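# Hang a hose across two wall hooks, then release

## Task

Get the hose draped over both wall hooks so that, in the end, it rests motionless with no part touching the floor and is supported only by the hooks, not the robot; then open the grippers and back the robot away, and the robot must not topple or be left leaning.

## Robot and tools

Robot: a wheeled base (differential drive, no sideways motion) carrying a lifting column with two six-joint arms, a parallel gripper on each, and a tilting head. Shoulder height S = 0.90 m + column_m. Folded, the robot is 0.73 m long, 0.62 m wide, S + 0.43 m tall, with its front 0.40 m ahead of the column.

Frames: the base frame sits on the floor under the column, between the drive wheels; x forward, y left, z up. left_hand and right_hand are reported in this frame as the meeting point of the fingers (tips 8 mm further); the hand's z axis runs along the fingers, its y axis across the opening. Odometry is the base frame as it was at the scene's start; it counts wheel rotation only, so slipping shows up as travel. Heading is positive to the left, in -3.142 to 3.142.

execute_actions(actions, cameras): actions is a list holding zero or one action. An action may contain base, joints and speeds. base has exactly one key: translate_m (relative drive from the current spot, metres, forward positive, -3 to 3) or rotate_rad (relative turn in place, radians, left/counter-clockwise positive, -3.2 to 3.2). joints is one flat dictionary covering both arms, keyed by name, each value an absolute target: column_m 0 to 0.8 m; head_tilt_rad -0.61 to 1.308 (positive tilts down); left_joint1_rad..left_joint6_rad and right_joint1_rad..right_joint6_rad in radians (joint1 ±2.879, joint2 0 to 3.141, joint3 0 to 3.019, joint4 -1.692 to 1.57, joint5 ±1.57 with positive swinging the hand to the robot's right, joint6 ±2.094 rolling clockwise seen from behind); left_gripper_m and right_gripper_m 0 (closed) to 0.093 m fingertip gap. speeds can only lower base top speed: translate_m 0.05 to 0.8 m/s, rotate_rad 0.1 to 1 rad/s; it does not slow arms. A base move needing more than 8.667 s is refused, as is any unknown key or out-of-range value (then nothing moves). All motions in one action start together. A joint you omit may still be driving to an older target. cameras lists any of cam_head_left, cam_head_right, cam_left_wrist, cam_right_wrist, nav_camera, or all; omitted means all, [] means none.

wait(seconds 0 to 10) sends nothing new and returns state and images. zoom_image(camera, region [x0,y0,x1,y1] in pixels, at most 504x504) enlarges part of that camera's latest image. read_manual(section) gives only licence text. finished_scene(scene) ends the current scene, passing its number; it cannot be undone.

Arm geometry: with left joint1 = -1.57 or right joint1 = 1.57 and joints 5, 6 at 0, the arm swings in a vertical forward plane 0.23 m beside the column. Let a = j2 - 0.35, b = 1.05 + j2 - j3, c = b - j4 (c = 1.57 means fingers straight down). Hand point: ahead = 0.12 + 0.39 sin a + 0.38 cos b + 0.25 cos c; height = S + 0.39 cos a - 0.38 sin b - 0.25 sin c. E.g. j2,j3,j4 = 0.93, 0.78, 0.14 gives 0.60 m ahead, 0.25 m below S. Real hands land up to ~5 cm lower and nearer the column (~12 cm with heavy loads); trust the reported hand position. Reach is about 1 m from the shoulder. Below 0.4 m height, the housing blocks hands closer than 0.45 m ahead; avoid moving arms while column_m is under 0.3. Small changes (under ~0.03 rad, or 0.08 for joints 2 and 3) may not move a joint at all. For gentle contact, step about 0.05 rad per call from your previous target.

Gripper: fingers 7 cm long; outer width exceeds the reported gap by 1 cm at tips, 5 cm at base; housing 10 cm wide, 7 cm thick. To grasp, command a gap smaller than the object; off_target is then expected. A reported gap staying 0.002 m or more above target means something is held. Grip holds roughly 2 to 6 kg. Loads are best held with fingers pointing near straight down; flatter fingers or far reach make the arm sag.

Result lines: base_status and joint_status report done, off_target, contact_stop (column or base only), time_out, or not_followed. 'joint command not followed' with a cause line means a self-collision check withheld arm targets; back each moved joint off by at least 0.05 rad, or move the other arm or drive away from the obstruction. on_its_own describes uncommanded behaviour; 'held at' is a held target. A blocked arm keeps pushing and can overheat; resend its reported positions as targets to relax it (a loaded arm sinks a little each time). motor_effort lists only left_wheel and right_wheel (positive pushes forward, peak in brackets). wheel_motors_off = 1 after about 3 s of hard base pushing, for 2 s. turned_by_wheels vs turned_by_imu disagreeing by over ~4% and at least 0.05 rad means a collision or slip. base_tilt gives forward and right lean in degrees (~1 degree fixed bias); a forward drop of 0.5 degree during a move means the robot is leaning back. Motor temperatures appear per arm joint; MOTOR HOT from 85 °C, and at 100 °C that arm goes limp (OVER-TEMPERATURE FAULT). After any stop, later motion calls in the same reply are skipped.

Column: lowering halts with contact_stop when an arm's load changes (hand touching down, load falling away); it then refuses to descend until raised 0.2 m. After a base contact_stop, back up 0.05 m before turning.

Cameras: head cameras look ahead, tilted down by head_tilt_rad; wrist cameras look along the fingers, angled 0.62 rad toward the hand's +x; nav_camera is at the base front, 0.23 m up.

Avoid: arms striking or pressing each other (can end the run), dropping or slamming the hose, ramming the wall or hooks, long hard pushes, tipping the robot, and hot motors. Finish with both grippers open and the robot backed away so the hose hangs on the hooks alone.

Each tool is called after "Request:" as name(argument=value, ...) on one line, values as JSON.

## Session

Request:
execute_actions(actions=[{"joints":{"head_tilt_rad":0.3}}])

Scene clock: 0.87 s.
Motor temperatures (°C, as the motors report them): left_arm=[22 23 22 24 26 26] | right_arm=[24 25 25 24 25 26]
base_odometry: x=+0.000 y=+0.000 heading=+0.000 (m, m, rad; odometry frame)
turned_by_wheels: +0.000 (rad since the last result)
turned_by_imu: +0.000 (rad since the last result)
base_tilt: forward=+0.3 right=+0.6 (deg)
base_status: not commanded
joint_positions: column_m=+0.556 head_tilt_rad=+0.319 left_joint1_rad=-1.570 left_joint2_rad=+0.890 left_joint3_rad=+0.419 left_joint4_rad=-0.909 left_joint5_rad=+0.021 left_joint6_rad=-0.004 left_gripper_m=+0.095 right_joint1_rad=+1.548 right_joint2_rad=+0.895 right_joint3_rad=+0.384 right_joint4_rad=-0.940 right_joint5_rad=+0.047 right_joint6_rad=-0.081 right_gripper_m=+0.095
joint_status: all done
wheel_motors_off: 0
motor_effort: left_wheel=+2(2) right_wheel=+1(2) (%)
left_hand: x=+0.1578 y=+0.2211 z=+1.2453 quat_wxyz=(+0.415, +0.007, -0.910, +0.009) (m; base frame)
right_hand: x=+0.1328 y=-0.2381 z=+1.2578 quat_wxyz=(+0.448, +0.037, -0.893, +0.009) (m; base frame)
pictures: cam_head_left, cam_head_right, cam_left_wrist, cam_right_wrist, nav_camera
Images, in order (width x height): cam_head_left 672x504, cam_head_right 672x504, cam_left_wrist 504x504, cam_right_wrist 504x504, nav_camera 672x504.

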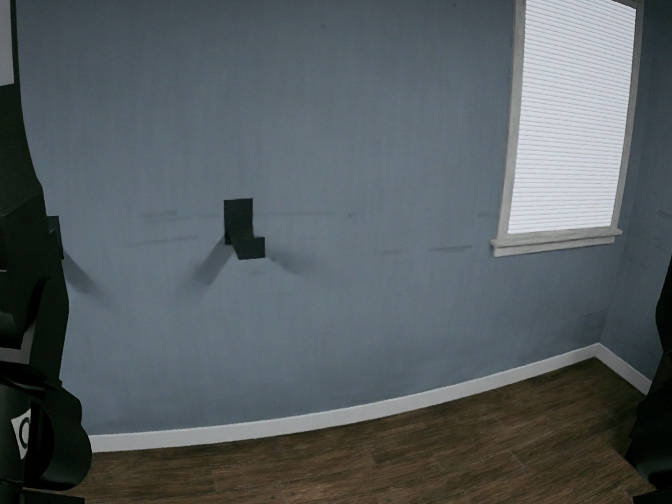

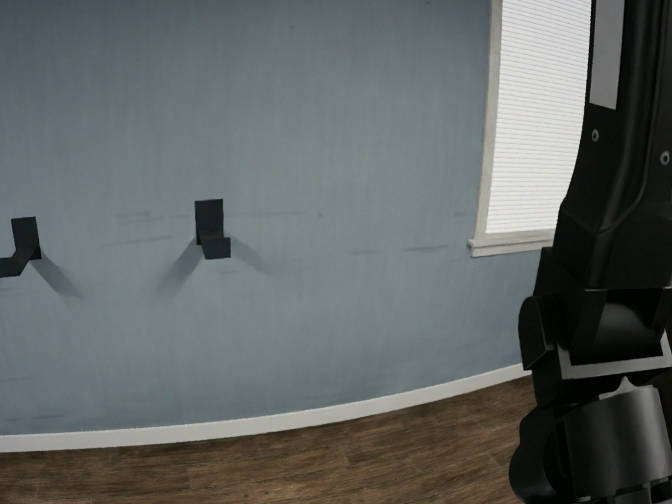

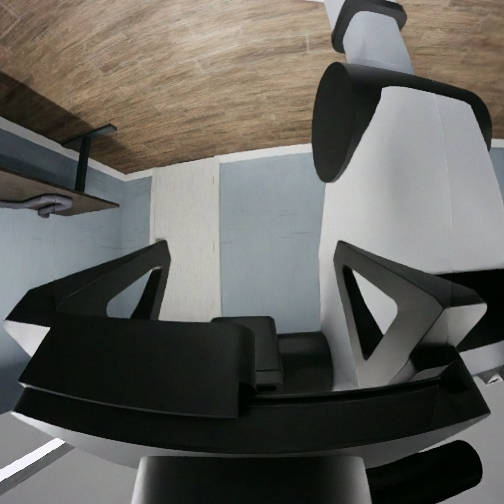

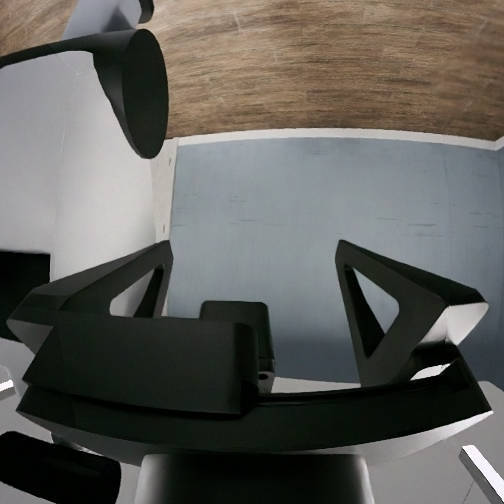

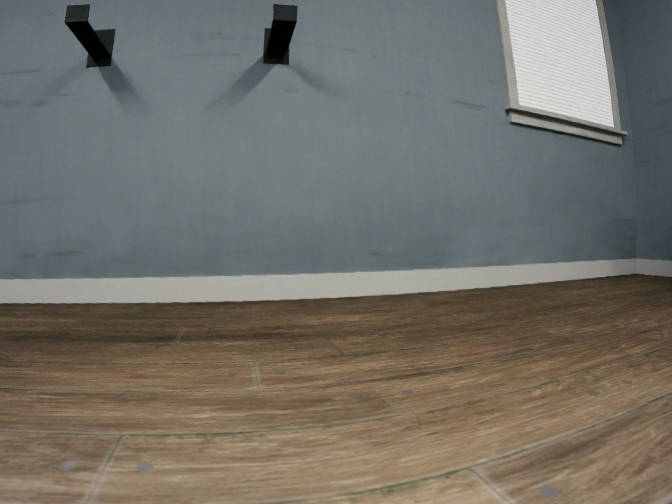

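Request:
execute_actions(actions=[{"base":{"rotate_rad":1.9},"joints":{"head_tilt_rad":0.5}}], cameras=["cam_head_left","cam_head_right","nav_camera"])

Scene clock: 4.53 s.
Motor temperatures (°C, as the motors report them): left_arm=[22 23 22 24 26 26] | right_arm=[24 25 25 24 25 26]
base_odometry: x=+0.000 y=+0.000 heading=+1.899 (m, m, rad; odometry frame)
turned_by_wheels: +1.899 (rad since the last result)
turned_by_imu: +1.885 (rad since the last result)
base_tilt: forward=+0.3 right=+0.6 (deg)
base_status: done
joint_positions: column_m=+0.556 head_tilt_rad=+0.504 left_joint1_rad=-1.570 left_joint2_rad=+0.890 left_joint3_rad=+0.419 left_joint4_rad=-0.909 left_joint5_rad=+0.021 left_joint6_rad=-0.004 left_gripper_m=+0.095 right_joint1_rad=+1.548 right_joint2_rad=+0.895 right_joint3_rad=+0.384 right_joint4_rad=-0.940 right_joint5_rad=+0.047 right_joint6_rad=-0.081 right_gripper_m=+0.095
joint_status: all done
wheel_motors_off: 0
motor_effort: left_wheel=+0(36) right_wheel=+1(31) (%)
left_hand: x=+0.1578 y=+0.2211 z=+1.2453 quat_wxyz=(+0.415, +0.007, -0.910, +0.009) (m; base frame)
right_hand: x=+0.1328 y=-0.2381 z=+1.2578 quat_wxyz=(+0.448, +0.037, -0.893, +0.009) (m; base frame)
pictures: cam_head_left, cam_head_right, nav_camera
Images, in order (width x height): cam_head_left 672x504, cam_head_right 672x504, nav_camera 672x504.

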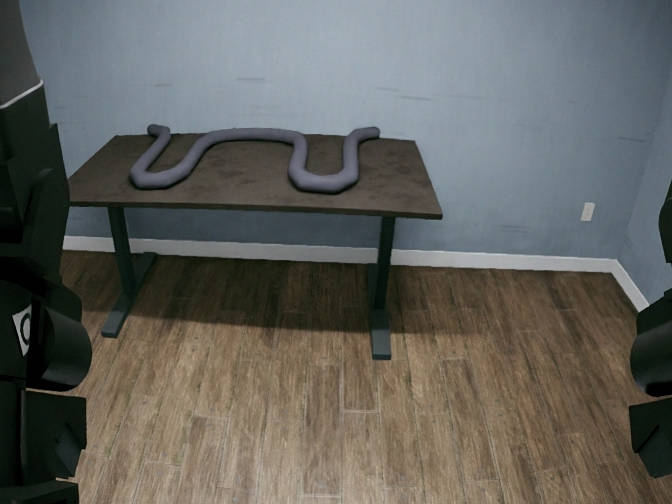

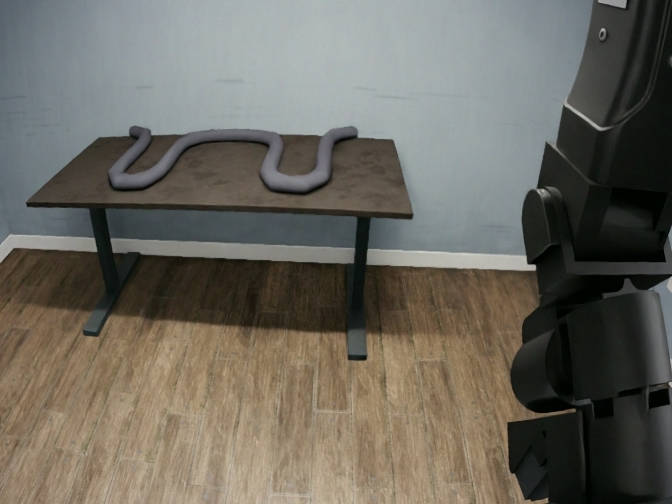

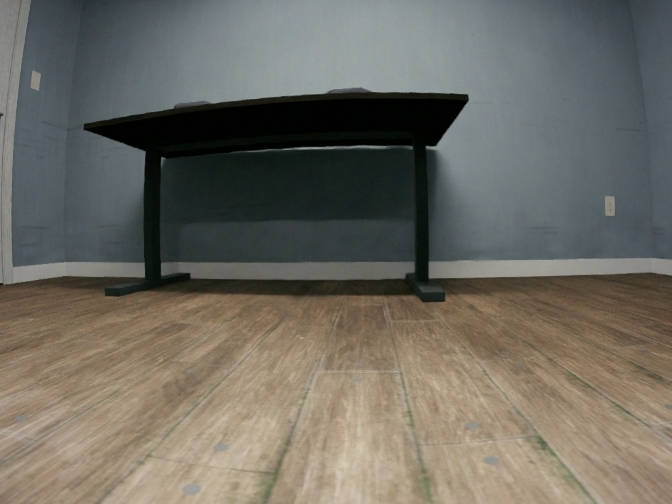

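Request:
execute_actions(actions=[{"base":{"rotate_rad":0.5},"joints":{"column_m":0.4,"head_tilt_rad":0.7,"left_joint1_rad":-1.40,"right_joint1_rad":1.40,"left_joint2_rad":0.93,"left_joint3_rad":0.78,"left_joint4_rad":-0.37,"left_joint6_rad":1.57,"right_joint2_rad":0.93,"right_joint3_rad":0.78,"right_joint4_rad":-0.37,"right_joint6_rad":1.57}}], cameras=[])

Request:
execute_actions(actions=[{"base":{"translate_m":0.67}}], cameras=[])

Request:
execute_actions(actions=[{"base":{"rotate_rad":-0.52}}], cameras=[])

Request:
execute_actions(actions=[{"base":{"translate_m":0.6}}], cameras=["cam_head_left","cam_head_right","cam_left_wrist","cam_right_wrist"])

Scene clock: 8.73 s.
Motor temperatures (°C, as the motors report them): left_arm=[22 24 22 24 26 26] | right_arm=[24 26 25 24 25 26]
base_odometry: x=+0.000 y=+0.000 heading=+2.399 (m, m, rad; odometry frame)
turned_by_wheels: +0.500 (rad since the last result)
turned_by_imu: +0.497 (rad since the last result)
base_tilt: forward=+0.2 right=+0.6 (deg)
base_status: done
joint_positions: column_m=+0.400 head_tilt_rad=+0.703 left_joint1_rad=-1.399 left_joint2_rad=+0.929 left_joint3_rad=+0.778 left_joint4_rad=-0.379 left_joint5_rad=+0.021 left_joint6_rad=+1.558 left_gripper_m=+0.095 right_joint1_rad=+1.398 right_joint2_rad=+0.929 right_joint3_rad=+0.793 right_joint4_rad=-0.372 right_joint5_rad=+0.048 right_joint6_rad=+1.555 right_gripper_m=+0.095
joint_status: all done
wheel_motors_off: 0
motor_effort: left_wheel=-4(30) right_wheel=-1(24) (%)
left_hand: x=+0.4703 y=+0.2962 z=+1.0271 quat_wxyz=(+0.047, -0.670, -0.740, -0.043) (m; base frame)
right_hand: x=+0.4797 y=-0.3096 z=+1.0312 quat_wxyz=(-0.074, -0.728, -0.679, +0.066) (m; base frame)
pictures: none
No camera images: the call's "cameras" was empty. Leave "cameras" out to get every camera's image.

Scene clock: 11.57 s.
Motor temperatures (°C, as the motors report them): left_arm=[22 24 22 24 26 26] | right_arm=[24 26 25 24 25 26]
base_odometry: x=-0.494 y=+0.453 heading=+2.399 (m, m, rad; odometry frame)
turned_by_wheels: +0.000 (rad since the last result)
turned_by_imu: -0.001 (rad since the last result)
base_tilt: forward=+0.3 right=+0.6 (deg)
base_status: done
joint_positions: column_m=+0.400 head_tilt_rad=+0.703 left_joint1_rad=-1.399 left_joint2_rad=+0.929 left_joint3_rad=+0.778 left_joint4_rad=-0.379 left_joint5_rad=+0.021 left_joint6_rad=+1.558 left_gripper_m=+0.095 right_joint1_rad=+1.398 right_joint2_rad=+0.929 right_joint3_rad=+0.787 right_joint4_rad=-0.371 right_joint5_rad=+0.048 right_joint6_rad=+1.555 right_gripper_m=+0.095
joint_status: not commanded
wheel_motors_off: 0
motor_effort: left_wheel=+0(39) right_wheel=+0(39) (%)
left_hand: x=+0.4702 y=+0.2962 z=+1.0270 quat_wxyz=(+0.047, -0.670, -0.740, -0.043) (m; base frame)
right_hand: x=+0.4767 y=-0.3094 z=+1.0304 quat_wxyz=(-0.072, -0.728, -0.679, +0.067) (m; base frame)
pictures: none
No camera images: the call's "cameras" was empty. Leave "cameras" out to get every camera's image.

Scene clock: 13.33 s.
Motor temperatures (°C, as the motors report them): left_arm=[22 24 22 24 26 26] | right_arm=[24 26 26 24 25 26]
base_odometry: x=-0.494 y=+0.453 heading=+1.879 (m, m, rad; odometry frame)
turned_by_wheels: -0.520 (rad since the last result)
turned_by_imu: -0.514 (rad since the last result)
base_tilt: forward=+0.3 right=+0.6 (deg)
base_status: done
joint_positions: column_m=+0.400 head_tilt_rad=+0.703 left_joint1_rad=-1.399 left_joint2_rad=+0.929 left_joint3_rad=+0.778 left_joint4_rad=-0.379 left_joint5_rad=+0.021 left_joint6_rad=+1.558 left_gripper_m=+0.095 right_joint1_rad=+1.398 right_joint2_rad=+0.929 right_joint3_rad=+0.787 right_joint4_rad=-0.371 right_joint5_rad=+0.048 right_joint6_rad=+1.555 right_gripper_m=+0.095
joint_status: not commanded
wheel_motors_off: 0
motor_effort: left_wheel=+0(30) right_wheel=+0(38) (%)
left_hand: x=+0.4702 y=+0.2962 z=+1.0270 quat_wxyz=(+0.047, -0.670, -0.740, -0.043) (m; base frame)
right_hand: x=+0.4767 y=-0.3094 z=+1.0304 quat_wxyz=(-0.072, -0.728, -0.679, +0.067) (m; base frame)
pictures: none
No camera images: the call's "cameras" was empty. Leave "cameras" out to get every camera's image.

Scene clock: 16.10 s.
Motor temperatures (°C, as the motors report them): left_arm=[22 24 22 24 26 26] | right_arm=[24 26 26 24 25 26]
base_odometry: x=-0.676 y=+1.025 heading=+1.879 (m, m, rad; odometry frame)
turned_by_wheels: +0.000 (rad since the last result)
turned_by_imu: -0.002 (rad since the last result)
base_tilt: forward=+0.2 right=+0.5 (deg)
base_status: done
joint_positions: column_m=+0.400 head_tilt_rad=+0.703 left_joint1_rad=-1.399 left_joint2_rad=+0.929 left_joint3_rad=+0.778 left_joint4_rad=-0.378 left_joint5_rad=+0.021 left_joint6_rad=+1.558 left_gripper_m=+0.095 right_joint1_rad=+1.398 right_joint2_rad=+0.929 right_joint3_rad=+0.786 right_joint4_rad=-0.370 right_joint5_rad=+0.048 right_joint6_rad=+1.555 right_gripper_m=+0.095
joint_status: not commanded
wheel_motors_off: 0
motor_effort: left_wheel=+0(45) right_wheel=-3(34) (%)
left_hand: x=+0.4703 y=+0.2962 z=+1.0270 quat_wxyz=(+0.046, -0.670, -0.740, -0.044) (m; base frame)
right_hand: x=+0.4763 y=-0.3094 z=+1.0302 quat_wxyz=(-0.072, -0.728, -0.678, +0.067) (m; base frame)
pictures: cam_head_left, cam_head_right, cam_left_wrist, cam_right_wrist
Images, in order (width x height): cam_head_left 672x504, cam_head_right 672x504, cam_left_wrist 504x504, cam_right_wrist 504x504.

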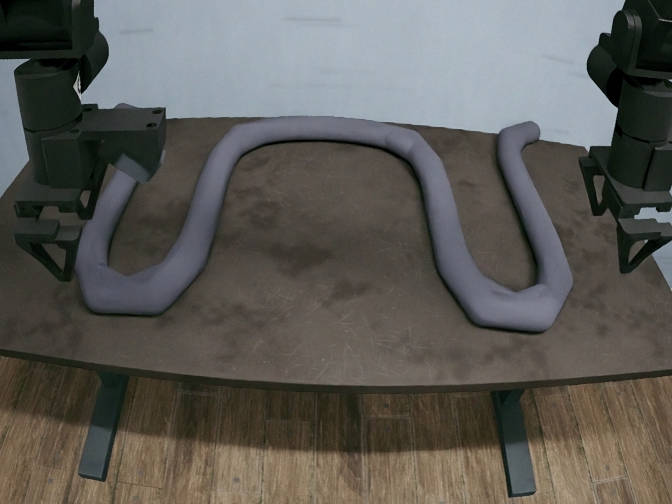

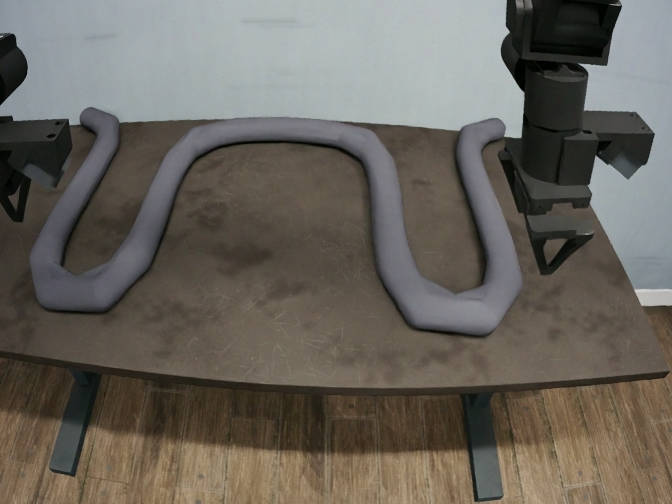

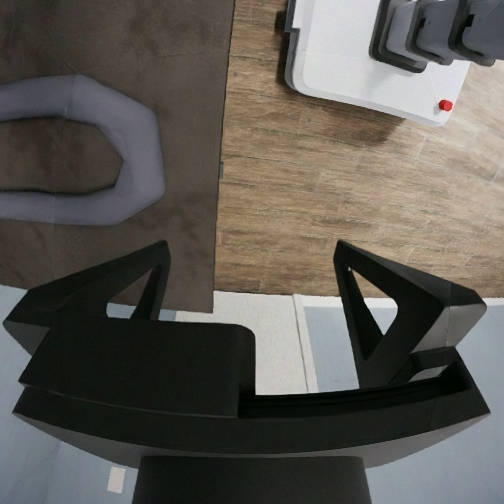

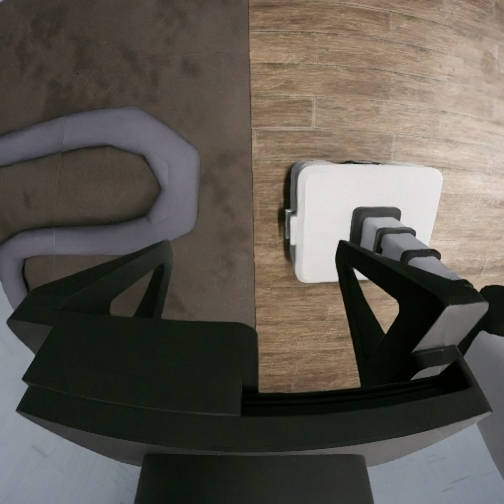

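Request:
execute_actions(actions=[{"base":{"translate_m":0.14},"joints":{"column_m":0.2,"left_joint1_rad":-1.28,"right_joint1_rad":1.47}}], cameras=["cam_head_left","cam_left_wrist","cam_right_wrist"])

Scene clock: 21.23 s.
Motor temperatures (°C, as the motors report them): left_arm=[22 24 22 24 26 26] | right_arm=[24 26 26 24 25 26]
base_odometry: x=-0.718 y=+1.158 heading=+1.879 (m, m, rad; odometry frame)
turned_by_wheels: +0.000 (rad since the last result)
turned_by_imu: +0.000 (rad since the last result)
base_tilt: forward=+0.4 right=+0.6 (deg)
base_status: done
joint_positions: column_m=+0.200 head_tilt_rad=+0.703 left_joint1_rad=-1.272 left_joint2_rad=+0.929 left_joint3_rad=+0.777 left_joint4_rad=-0.378 left_joint5_rad=+0.021 left_joint6_rad=+1.558 left_gripper_m=+0.095 right_joint1_rad=+1.465 right_joint2_rad=+0.929 right_joint3_rad=+0.786 right_joint4_rad=-0.370 right_joint5_rad=+0.047 right_joint6_rad=+1.555 right_gripper_m=+0.095
joint_status: all done
wheel_motors_off: 0
motor_effort: left_wheel=+0(30) right_wheel=-1(28) (%)
left_hand: x=+0.4639 y=+0.3502 z=+0.8377 quat_wxyz=(+0.084, -0.642, -0.757, -0.082) (m; base frame)
right_hand: x=+0.4786 y=-0.2800 z=+0.8260 quat_wxyz=(-0.052, -0.718, -0.692, +0.046) (m; base frame)
pictures: cam_head_left, cam_left_wrist, cam_right_wrist
Images, in order (width x height): cam_head_left 672x504, cam_left_wrist 504x504, cam_right_wrist 504x504.

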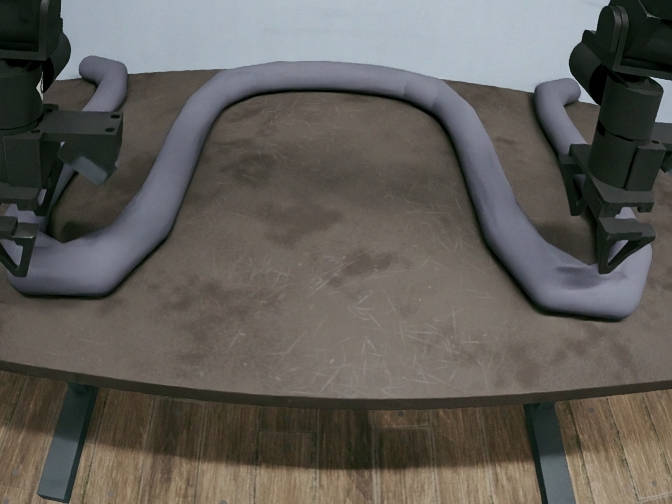

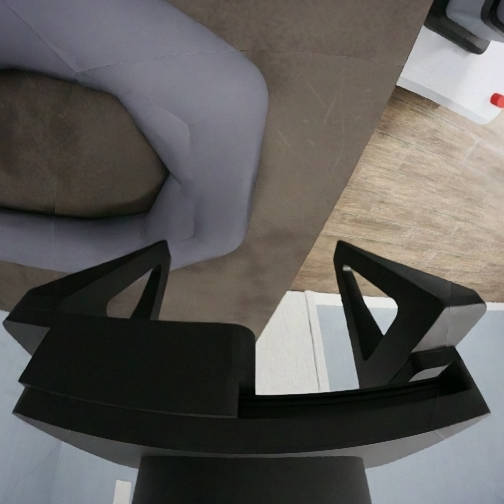

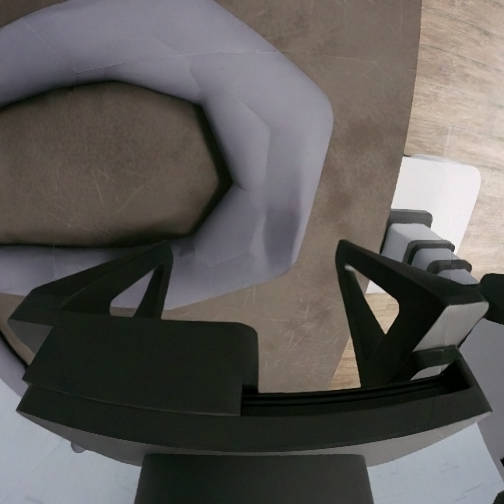

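Request:
execute_actions(actions=[{"joints":{"column_m":0.17,"left_joint1_rad":-1.37,"right_joint1_rad":1.40,"left_joint3_rad":0.83,"left_joint4_rad":-0.30}}], cameras=[])

Request:
execute_actions(actions=[{"joints":{"column_m":0.11}}], cameras=["cam_head_left","cam_left_wrist","cam_right_wrist"])

Scene clock: 23.30 s.
Motor temperatures (°C, as the motors report them): left_arm=[22 24 22 24 26 26] | right_arm=[24 26 26 24 25 26]
base_odometry: x=-0.718 y=+1.158 heading=+1.879 (m, m, rad; odometry frame)
turned_by_wheels: +0.000 (rad since the last result)
turned_by_imu: +0.000 (rad since the last result)
base_tilt: forward=+0.3 right=+0.5 (deg)
base_status: not commanded
joint_positions: column_m=+0.170 head_tilt_rad=+0.703 left_joint1_rad=-1.378 left_joint2_rad=+0.929 left_joint3_rad=+0.824 left_joint4_rad=-0.309 left_joint5_rad=+0.021 left_joint6_rad=+1.558 left_gripper_m=+0.095 right_joint1_rad=+1.404 right_joint2_rad=+0.929 right_joint3_rad=+0.786 right_joint4_rad=-0.370 right_joint5_rad=+0.047 right_joint6_rad=+1.555 right_gripper_m=+0.095
joint_status: all done
wheel_motors_off: 0
motor_effort: left_wheel=+0(1) right_wheel=+0(0) (%)
left_hand: x=+0.5140 y=+0.3082 z=+0.8069 quat_wxyz=(+0.014, -0.668, -0.738, -0.092) (m; base frame)
right_hand: x=+0.4765 y=-0.3068 z=+0.7996 quat_wxyz=(-0.070, -0.727, -0.680, +0.065) (m; base frame)
pictures: none
No camera images: the call's "cameras" was empty. Leave "cameras" out to get every camera's image.

Scene clock: 24.67 s.
Motor temperatures (°C, as the motors report them): left_arm=[22 24 22 24 26 26] | right_arm=[24 26 26 24 25 26]
base_odometry: x=-0.718 y=+1.158 heading=+1.879 (m, m, rad; odometry frame)
turned_by_wheels: +0.000 (rad since the last result)
turned_by_imu: +0.000 (rad since the last result)
base_tilt: forward=+0.3 right=+0.5 (deg)
base_status: not commanded
joint_positions: column_m=+0.110 head_tilt_rad=+0.703 left_joint1_rad=-1.374 left_joint2_rad=+0.929 left_joint3_rad=+0.820 left_joint4_rad=-0.309 left_joint5_rad=+0.021 left_joint6_rad=+1.559 left_gripper_m=+0.095 right_joint1_rad=+1.404 right_joint2_rad=+0.929 right_joint3_rad=+0.786 right_joint4_rad=-0.370 right_joint5_rad=+0.047 right_joint6_rad=+1.555 right_gripper_m=+0.095
joint_status: all done
wheel_motors_off: 0
motor_effort: left_wheel=+0(1) right_wheel=+0(2) (%)
left_hand: x=+0.5118 y=+0.3098 z=+0.7466 quat_wxyz=(+0.016, -0.668, -0.738, -0.092) (m; base frame)
right_hand: x=+0.4765 y=-0.3068 z=+0.7396 quat_wxyz=(-0.070, -0.727, -0.680, +0.065) (m; base frame)
pictures: cam_head_left, cam_left_wrist, cam_right_wrist
Images, in order (width x height): cam_head_left 672x504, cam_left_wrist 504x504, cam_right_wrist 504x504.

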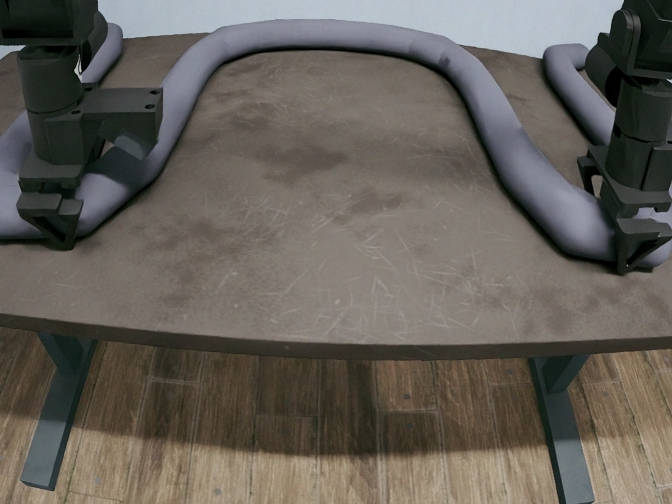

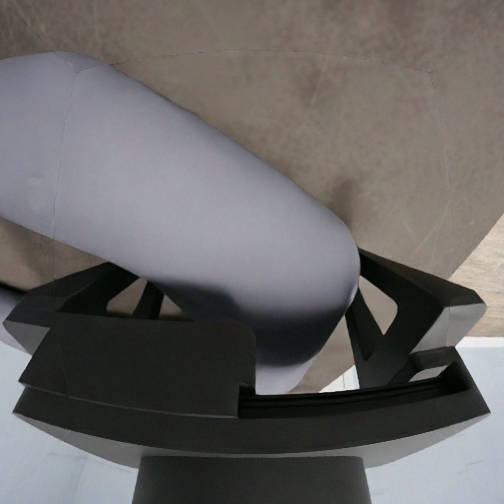

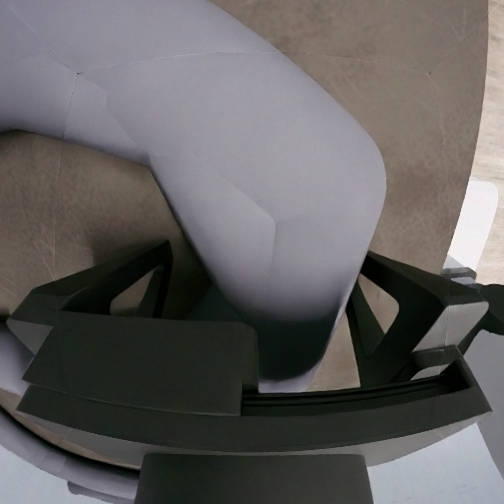

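Request:
execute_actions(actions=[{"joints":{"left_gripper_m":0.0,"right_gripper_m":0.0}}], cameras=[])

Request:
execute_actions(actions=[{"joints":{"column_m":0.8,"head_tilt_rad":0.6}}], cameras=["cam_head_left"])

Request:
execute_actions(actions=[{"base":{"translate_m":-1.29},"speeds":{"translate_m":0.5}}], cameras=[])

Request:
execute_actions(actions=[{"base":{"rotate_rad":-1.57},"speeds":{"rotate_rad":0.5}}], cameras=["cam_head_left","cam_head_right","nav_camera"])

Scene clock: 27.33 s.
Motor temperatures (°C, as the motors report them): left_arm=[22 24 23 24 26 26] | right_arm=[24 26 26 24 25 26]
base_odometry: x=-0.718 y=+1.158 heading=+1.879 (m, m, rad; odometry frame)
turned_by_wheels: +0.000 (rad since the last result)
turned_by_imu: +0.000 (rad since the last result)
base_tilt: forward=+0.3 right=+0.6 (deg)
base_status: not commanded
joint_positions: column_m=+0.110 head_tilt_rad=+0.703 left_joint1_rad=-1.367 left_joint2_rad=+0.929 left_joint3_rad=+0.820 left_joint4_rad=-0.309 left_joint5_rad=+0.021 left_joint6_rad=+1.547 left_gripper_m=+0.062 right_joint1_rad=+1.404 right_joint2_rad=+0.929 right_joint3_rad=+0.778 right_joint4_rad=-0.377 right_joint5_rad=+0.047 right_joint6_rad=+1.560 right_gripper_m=+0.060
joint_status: left_gripper_m off_target (ended at +0.062, target +0.000); right_gripper_m off_target (ended at +0.060, target +0.000)
wheel_motors_off: 0
motor_effort: left_wheel=+0(1) right_wheel=+3(1) (%)
left_hand: x=+0.5112 y=+0.3128 z=+0.7469 quat_wxyz=(+0.018, -0.662, -0.743, -0.094) (m; base frame)
right_hand: x=+0.4699 y=-0.3064 z=+0.7385 quat_wxyz=(-0.065, -0.729, -0.678, +0.070) (m; base frame)
pictures: none
No camera images: the call's "cameras" was empty. Leave "cameras" out to get every camera's image.

Scene clock: 36.93 s.
Motor temperatures (°C, as the motors report them): left_arm=[22 24 23 24 26 26] | right_arm=[24 26 26 24 25 26]
base_odometry: x=-0.718 y=+1.158 heading=+1.879 (m, m, rad; odometry frame)
turned_by_wheels: +0.000 (rad since the last result)
turned_by_imu: +0.001 (rad since the last result)
base_tilt: forward=+0.3 right=+0.6 (deg)
base_status: not commanded
joint_positions: column_m=+0.800 head_tilt_rad=+0.617 left_joint1_rad=-1.371 left_joint2_rad=+0.946 left_joint3_rad=+0.818 left_joint4_rad=-0.309 left_joint5_rad=+0.027 left_joint6_rad=+1.564 left_gripper_m=+0.060 right_joint1_rad=+1.404 right_joint2_rad=+0.947 right_joint3_rad=+0.778 right_joint4_rad=-0.375 right_joint5_rad=+0.045 right_joint6_rad=+1.560 right_gripper_m=+0.060
joint_status: all done
wheel_motors_off: 0
motor_effort: left_wheel=+0(1) right_wheel=+0(1) (%)
left_hand: x=+0.5054 y=+0.3108 z=+1.4292 quat_wxyz=(+0.022, -0.669, -0.738, -0.084) (m; base frame)
right_hand: x=+0.4653 y=-0.3066 z=+1.4220 quat_wxyz=(-0.058, -0.730, -0.677, +0.075) (m; base frame)
pictures: cam_head_left
Images, in order (width x height): cam_head_left 672x504.

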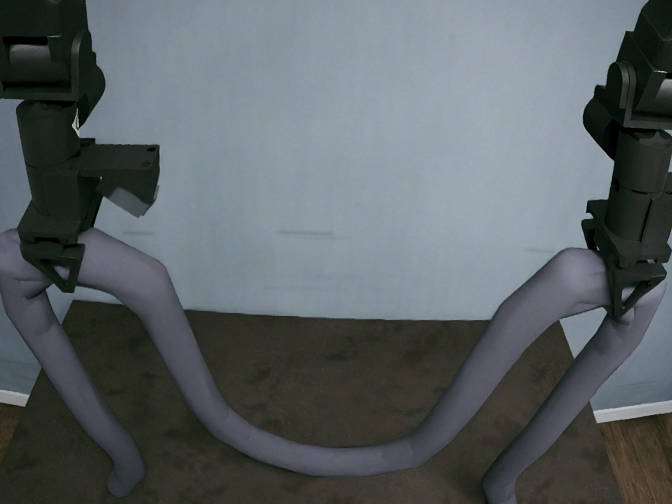

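Scene clock: 41.13 s.
Motor temperatures (°C, as the motors report them): left_arm=[22 24 23 24 26 26] | right_arm=[24 26 26 24 25 26]
base_odometry: x=-0.327 y=-0.071 heading=+1.880 (m, m, rad; odometry frame)
turned_by_wheels: +0.001 (rad since the last result)
turned_by_imu: +0.004 (rad since the last result)
base_tilt: forward=+0.3 right=+0.6 (deg)
base_status: done
joint_positions: column_m=+0.800 head_tilt_rad=+0.617 left_joint1_rad=-1.371 left_joint2_rad=+0.949 left_joint3_rad=+0.810 left_joint4_rad=-0.309 left_joint5_rad=+0.027 left_joint6_rad=+1.564 left_gripper_m=+0.060 right_joint1_rad=+1.404 right_joint2_rad=+0.950 right_joint3_rad=+0.776 right_joint4_rad=-0.374 right_joint5_rad=+0.045 right_joint6_rad=+1.560 right_gripper_m=+0.060
joint_status: not commanded
wheel_motors_off: 0
motor_effort: left_wheel=+1(31) right_wheel=-3(29) (%)
left_hand: x=+0.5002 y=+0.3106 z=+1.4268 quat_wxyz=(+0.025, -0.669, -0.739, -0.080) (m; base frame)
right_hand: x=+0.4635 y=-0.3066 z=+1.4209 quat_wxyz=(-0.057, -0.730, -0.677, +0.076) (m; base frame)
pictures: none
No camera images: the call's "cameras" was empty. Leave "cameras" out to get every camera's image.

Scene clock: 45.07 s.
Motor temperatures (°C, as the motors report them): left_arm=[22 25 23 24 26 26] | right_arm=[24 27 26 24 25 26]
base_odometry: x=-0.327 y=-0.071 heading=+0.310 (m, m, rad; odometry frame)
turned_by_wheels: -1.570 (rad since the last result)
turned_by_imu: -1.558 (rad since the last result)
base_tilt: forward=+0.3 right=+0.6 (deg)
base_status: done
joint_positions: column_m=+0.800 head_tilt_rad=+0.617 left_joint1_rad=-1.377 left_joint2_rad=+0.949 left_joint3_rad=+0.810 left_joint4_rad=-0.309 left_joint5_rad=+0.030 left_joint6_rad=+1.564 left_gripper_m=+0.060 right_joint1_rad=+1.404 right_joint2_rad=+0.950 right_joint3_rad=+0.776 right_joint4_rad=-0.374 right_joint5_rad=+0.045 right_joint6_rad=+1.560 right_gripper_m=+0.060
joint_status: not commanded
wheel_motors_off: 0
motor_effort: left_wheel=+0(44) right_wheel=-3(36) (%)
left_hand: x=+0.5005 y=+0.3073 z=+1.4263 quat_wxyz=(+0.022, -0.670, -0.738, -0.077) (m; base frame)
right_hand: x=+0.4635 y=-0.3066 z=+1.4209 quat_wxyz=(-0.057, -0.730, -0.677, +0.076) (m; base frame)
pictures: cam_head_left, cam_head_right, nav_camera
Images, in order (width x height): cam_head_left 672x504, cam_head_right 672x504, nav_camera 672x504.

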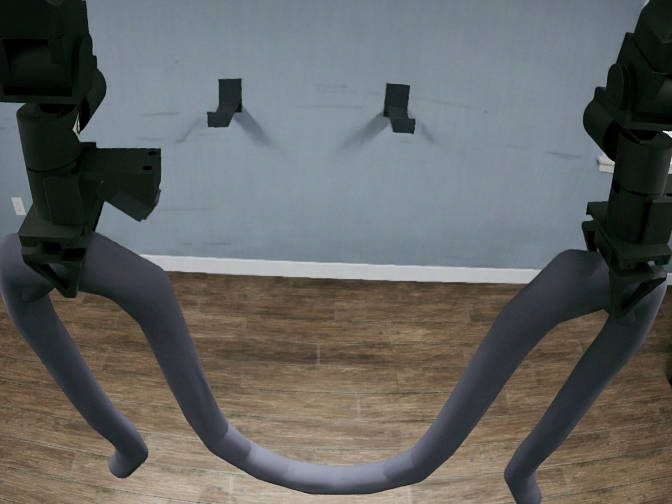

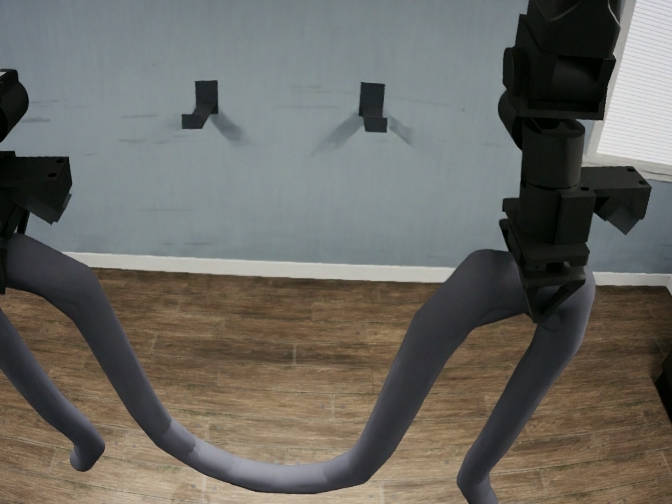

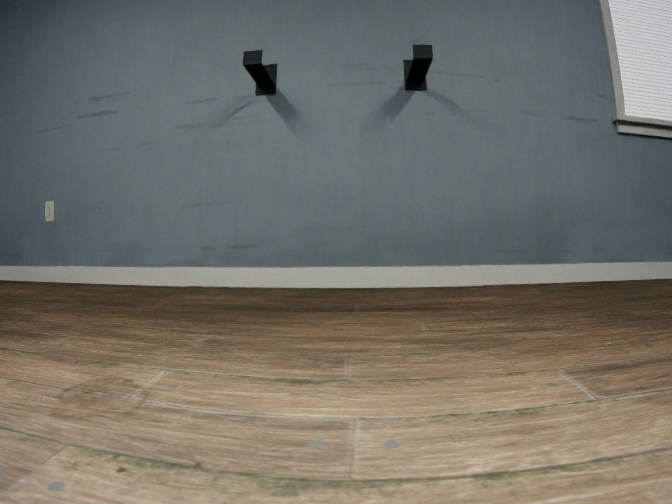

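Request:
execute_actions(actions=[{"base":{"rotate_rad":0.03}}], cameras=[])

Request:
execute_actions(actions=[{"base":{"translate_m":1.5},"speeds":{"translate_m":0.5},"joints":{"left_joint1_rad":-1.05,"right_joint1_rad":1.05,"column_m":0.6,"head_tilt_rad":0.8}}], cameras=["cam_head_left","cam_head_right","nav_camera"])

Scene clock: 46.70 s.
Motor temperatures (°C, as the motors report them): left_arm=[22 25 23 24 26 26] | right_arm=[24 27 26 24 25 26]
base_odometry: x=-0.327 y=-0.071 heading=+0.340 (m, m, rad; odometry frame)
turned_by_wheels: +0.030 (rad since the last result)
turned_by_imu: +0.030 (rad since the last result)
base_tilt: forward=+0.3 right=+0.6 (deg)
base_status: done
joint_positions: column_m=+0.800 head_tilt_rad=+0.617 left_joint1_rad=-1.377 left_joint2_rad=+0.950 left_joint3_rad=+0.810 left_joint4_rad=-0.309 left_joint5_rad=+0.030 left_joint6_rad=+1.564 left_gripper_m=+0.060 right_joint1_rad=+1.404 right_joint2_rad=+0.950 right_joint3_rad=+0.776 right_joint4_rad=-0.374 right_joint5_rad=+0.044 right_joint6_rad=+1.560 right_gripper_m=+0.060
joint_status: not commanded
wheel_motors_off: 0
motor_effort: left_wheel=+0(18) right_wheel=+2(13) (%)
left_hand: x=+0.5004 y=+0.3073 z=+1.4262 quat_wxyz=(+0.022, -0.670, -0.738, -0.077) (m; base frame)
right_hand: x=+0.4634 y=-0.3064 z=+1.4208 quat_wxyz=(-0.056, -0.730, -0.677, +0.076) (m; base frame)
pictures: none
No camera images: the call's "cameras" was empty. Leave "cameras" out to get every camera's image.

Scene clock: 51.30 s.
Motor temperatures (°C, as the motors report them): left_arm=[22 25 23 24 26 26] | right_arm=[24 27 26 24 25 26]
base_odometry: x=+1.088 y=+0.428 heading=+0.339 (m, m, rad; odometry frame)
turned_by_wheels: -0.001 (rad since the last result)
turned_by_imu: -0.004 (rad since the last result)
base_tilt: forward=+0.3 right=+0.6 (deg)
base_status: done
joint_positions: column_m=+0.600 head_tilt_rad=+0.802 left_joint1_rad=-1.067 left_joint2_rad=+0.951 left_joint3_rad=+0.806 left_joint4_rad=-0.309 left_joint5_rad=+0.039 left_joint6_rad=+1.580 left_gripper_m=+0.059 right_joint1_rad=+1.067 right_joint2_rad=+0.951 right_joint3_rad=+0.775 right_joint4_rad=-0.375 right_joint5_rad=+0.031 right_joint6_rad=+1.560 right_gripper_m=+0.059
joint_status: all done
wheel_motors_off: 0
motor_effort: left_wheel=+0(37) right_wheel=-1(46) (%)
left_hand: x=+0.4747 y=+0.4390 z=+1.2649 quat_wxyz=(+0.117, -0.609, -0.767, -0.168) (m; base frame)
right_hand: x=+0.4371 y=-0.4438 z=+1.2639 quat_wxyz=(-0.150, -0.769, -0.596, +0.173) (m; base frame)
pictures: cam_head_left, cam_head_right, nav_camera
Images, in order (width x height): cam_head_left 672x504, cam_head_right 672x504, nav_camera 672x504.

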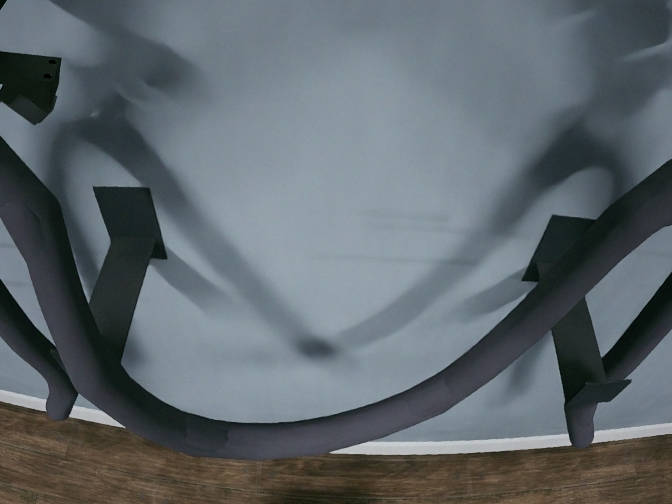

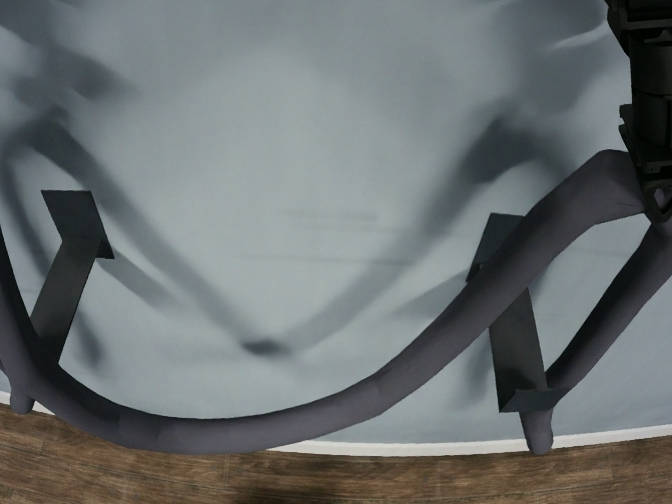

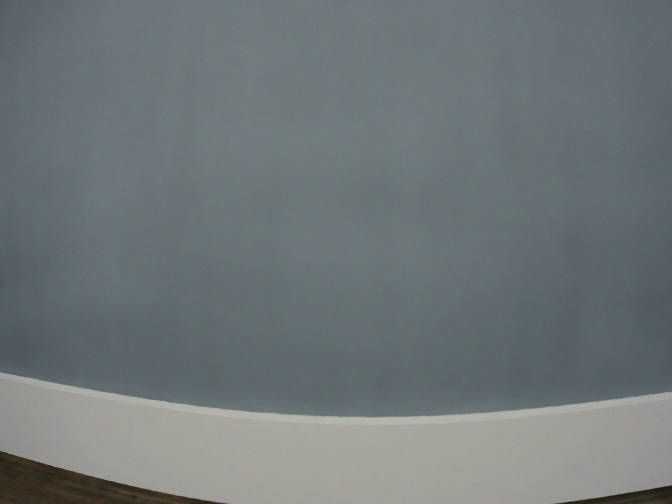

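Request:
execute_actions(actions=[{"base":{"translate_m":0.04},"speeds":{"translate_m":0.2},"joints":{"head_tilt_rad":0.95}}])

Scene clock: 53.33 s.
Motor temperatures (°C, as the motors report them): left_arm=[22 25 23 24 26 26] | right_arm=[24 27 26 24 25 26]
base_odometry: x=+1.126 y=+0.442 heading=+0.339 (m, m, rad; odometry frame)
turned_by_wheels: +0.000 (rad since the last result)
turned_by_imu: +0.000 (rad since the last result)
base_tilt: forward=+0.3 right=+0.6 (deg)
base_status: done
joint_positions: column_m=+0.600 head_tilt_rad=+0.951 left_joint1_rad=-1.067 left_joint2_rad=+0.956 left_joint3_rad=+0.799 left_joint4_rad=-0.314 left_joint5_rad=+0.039 left_joint6_rad=+1.583 left_gripper_m=+0.059 right_joint1_rad=+1.067 right_joint2_rad=+0.952 right_joint3_rad=+0.773 right_joint4_rad=-0.375 right_joint5_rad=+0.032 right_joint6_rad=+1.560 right_gripper_m=+0.059
joint_status: all done
wheel_motors_off: 0
motor_effort: left_wheel=+0(27) right_wheel=-2(27) (%)
left_hand: x=+0.4675 y=+0.4385 z=+1.2617 quat_wxyz=(+0.123, -0.608, -0.767, -0.161) (m; base frame)
right_hand: x=+0.4358 y=-0.4438 z=+1.2636 quat_wxyz=(-0.150, -0.769, -0.596, +0.175) (m; base frame)
pictures: cam_head_left, cam_head_right, cam_left_wrist, cam_right_wrist, nav_camera
Images, in order (width x height): cam_head_left 672x504, cam_head_right 672x504, cam_left_wrist 504x504, cam_right_wrist 504x504, nav_camera 672x504.

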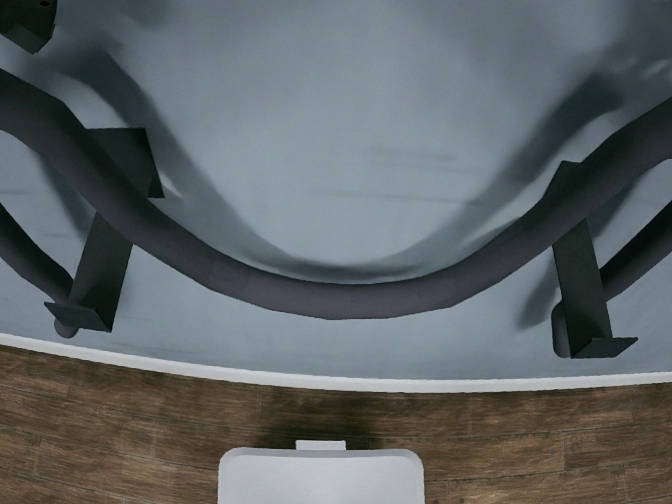

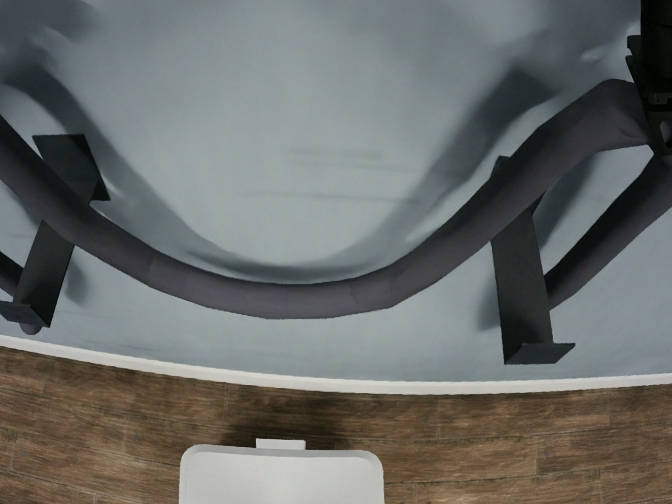

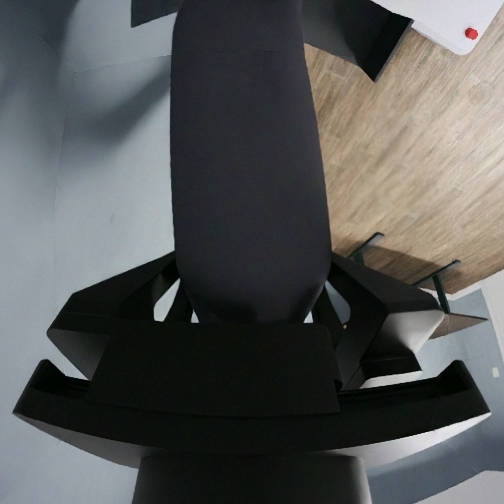

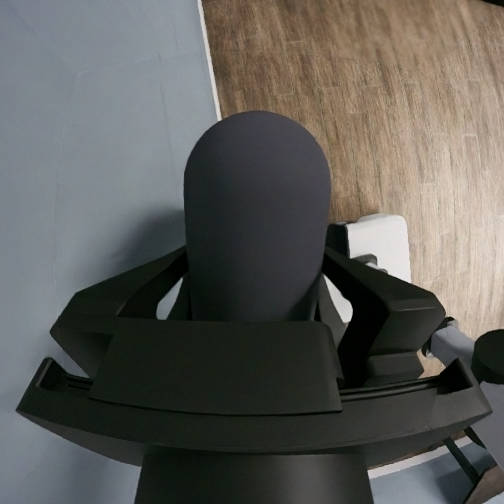

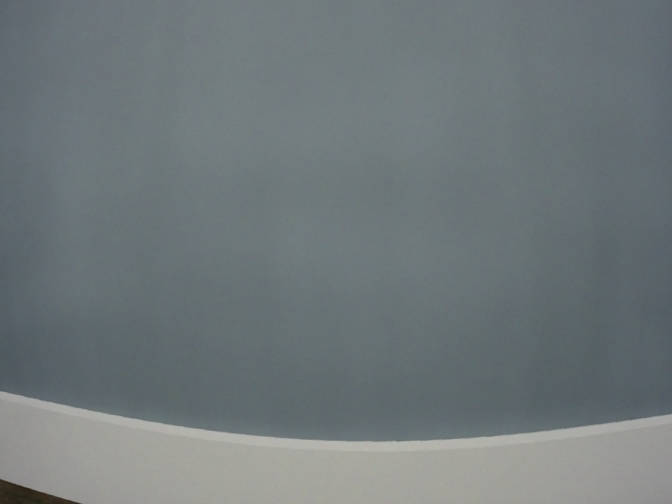

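Looks over both hooks. Lower.

Request:
execute_actions(actions=[{"joints":{"column_m":0.42}}], cameras=["cam_head_left","cam_head_right","cam_left_wrist","cam_right_wrist"])

Scene clock: 56.63 s.
Motor temperatures (°C, as the motors report them): left_arm=[22 25 23 24 26 26] | right_arm=[24 27 26 24 25 26]
base_odometry: x=+1.126 y=+0.442 heading=+0.339 (m, m, rad; odometry frame)
turned_by_wheels: +0.000 (rad since the last result)
turned_by_imu: +0.000 (rad since the last result)
base_tilt: forward=+0.3 right=+0.6 (deg)
base_status: not commanded
joint_positions: column_m=+0.420 head_tilt_rad=+0.951 left_joint1_rad=-1.068 left_joint2_rad=+0.956 left_joint3_rad=+0.799 left_joint4_rad=-0.314 left_joint5_rad=+0.044 left_joint6_rad=+1.583 left_gripper_m=+0.059 right_joint1_rad=+1.067 right_joint2_rad=+0.952 right_joint3_rad=+0.773 right_joint4_rad=-0.375 right_joint5_rad=+0.028 right_joint6_rad=+1.560 right_gripper_m=+0.059
joint_status: all done
wheel_motors_off: 0
motor_effort: left_wheel=-1(1) right_wheel=+2(0) (%)
left_hand: x=+0.4679 y=+0.4372 z=+1.0812 quat_wxyz=(+0.121, -0.609, -0.768, -0.159) (m; base frame)
right_hand: x=+0.4360 y=-0.4432 z=+1.0833 quat_wxyz=(-0.148, -0.770, -0.596, +0.173) (m; base frame)
pictures: cam_head_left, cam_head_right, cam_left_wrist, cam_right_wrist
Images, in order (width x height): cam_head_left 672x504, cam_head_right 672x504, cam_left_wrist 504x504, cam_right_wrist 504x504.

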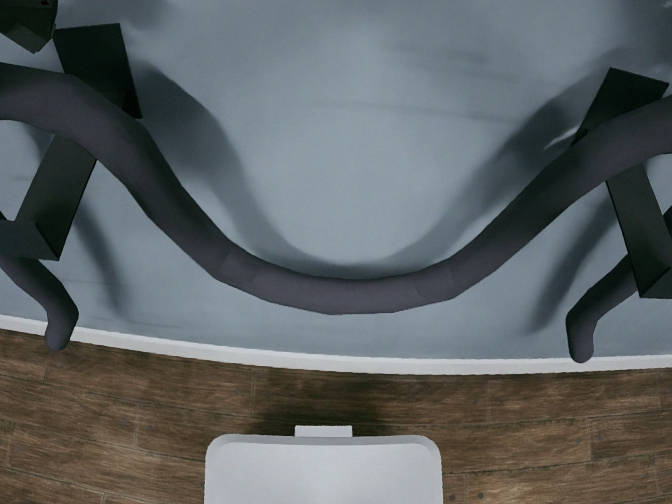

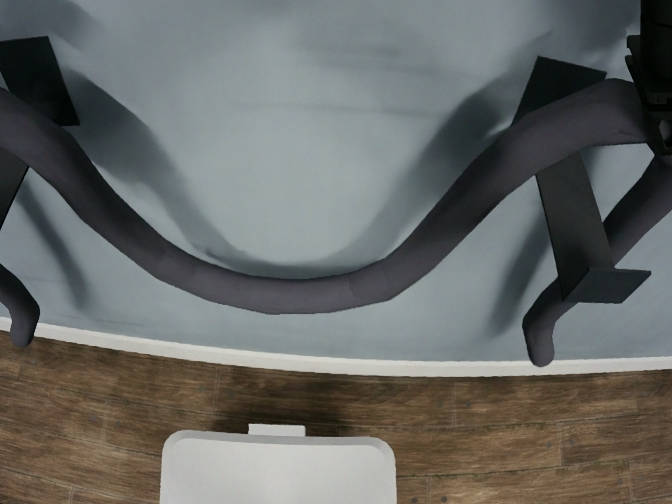

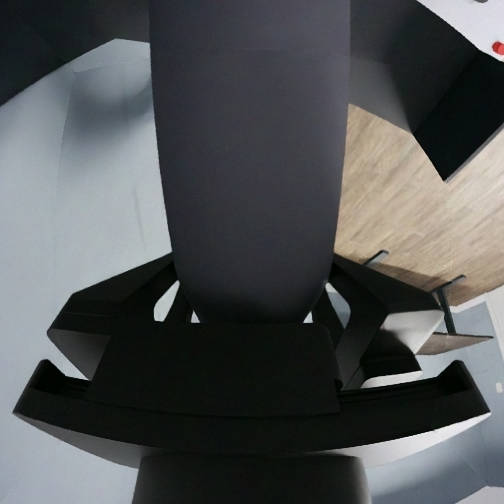

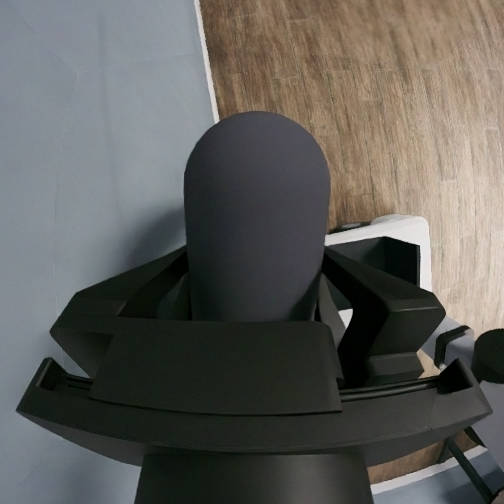

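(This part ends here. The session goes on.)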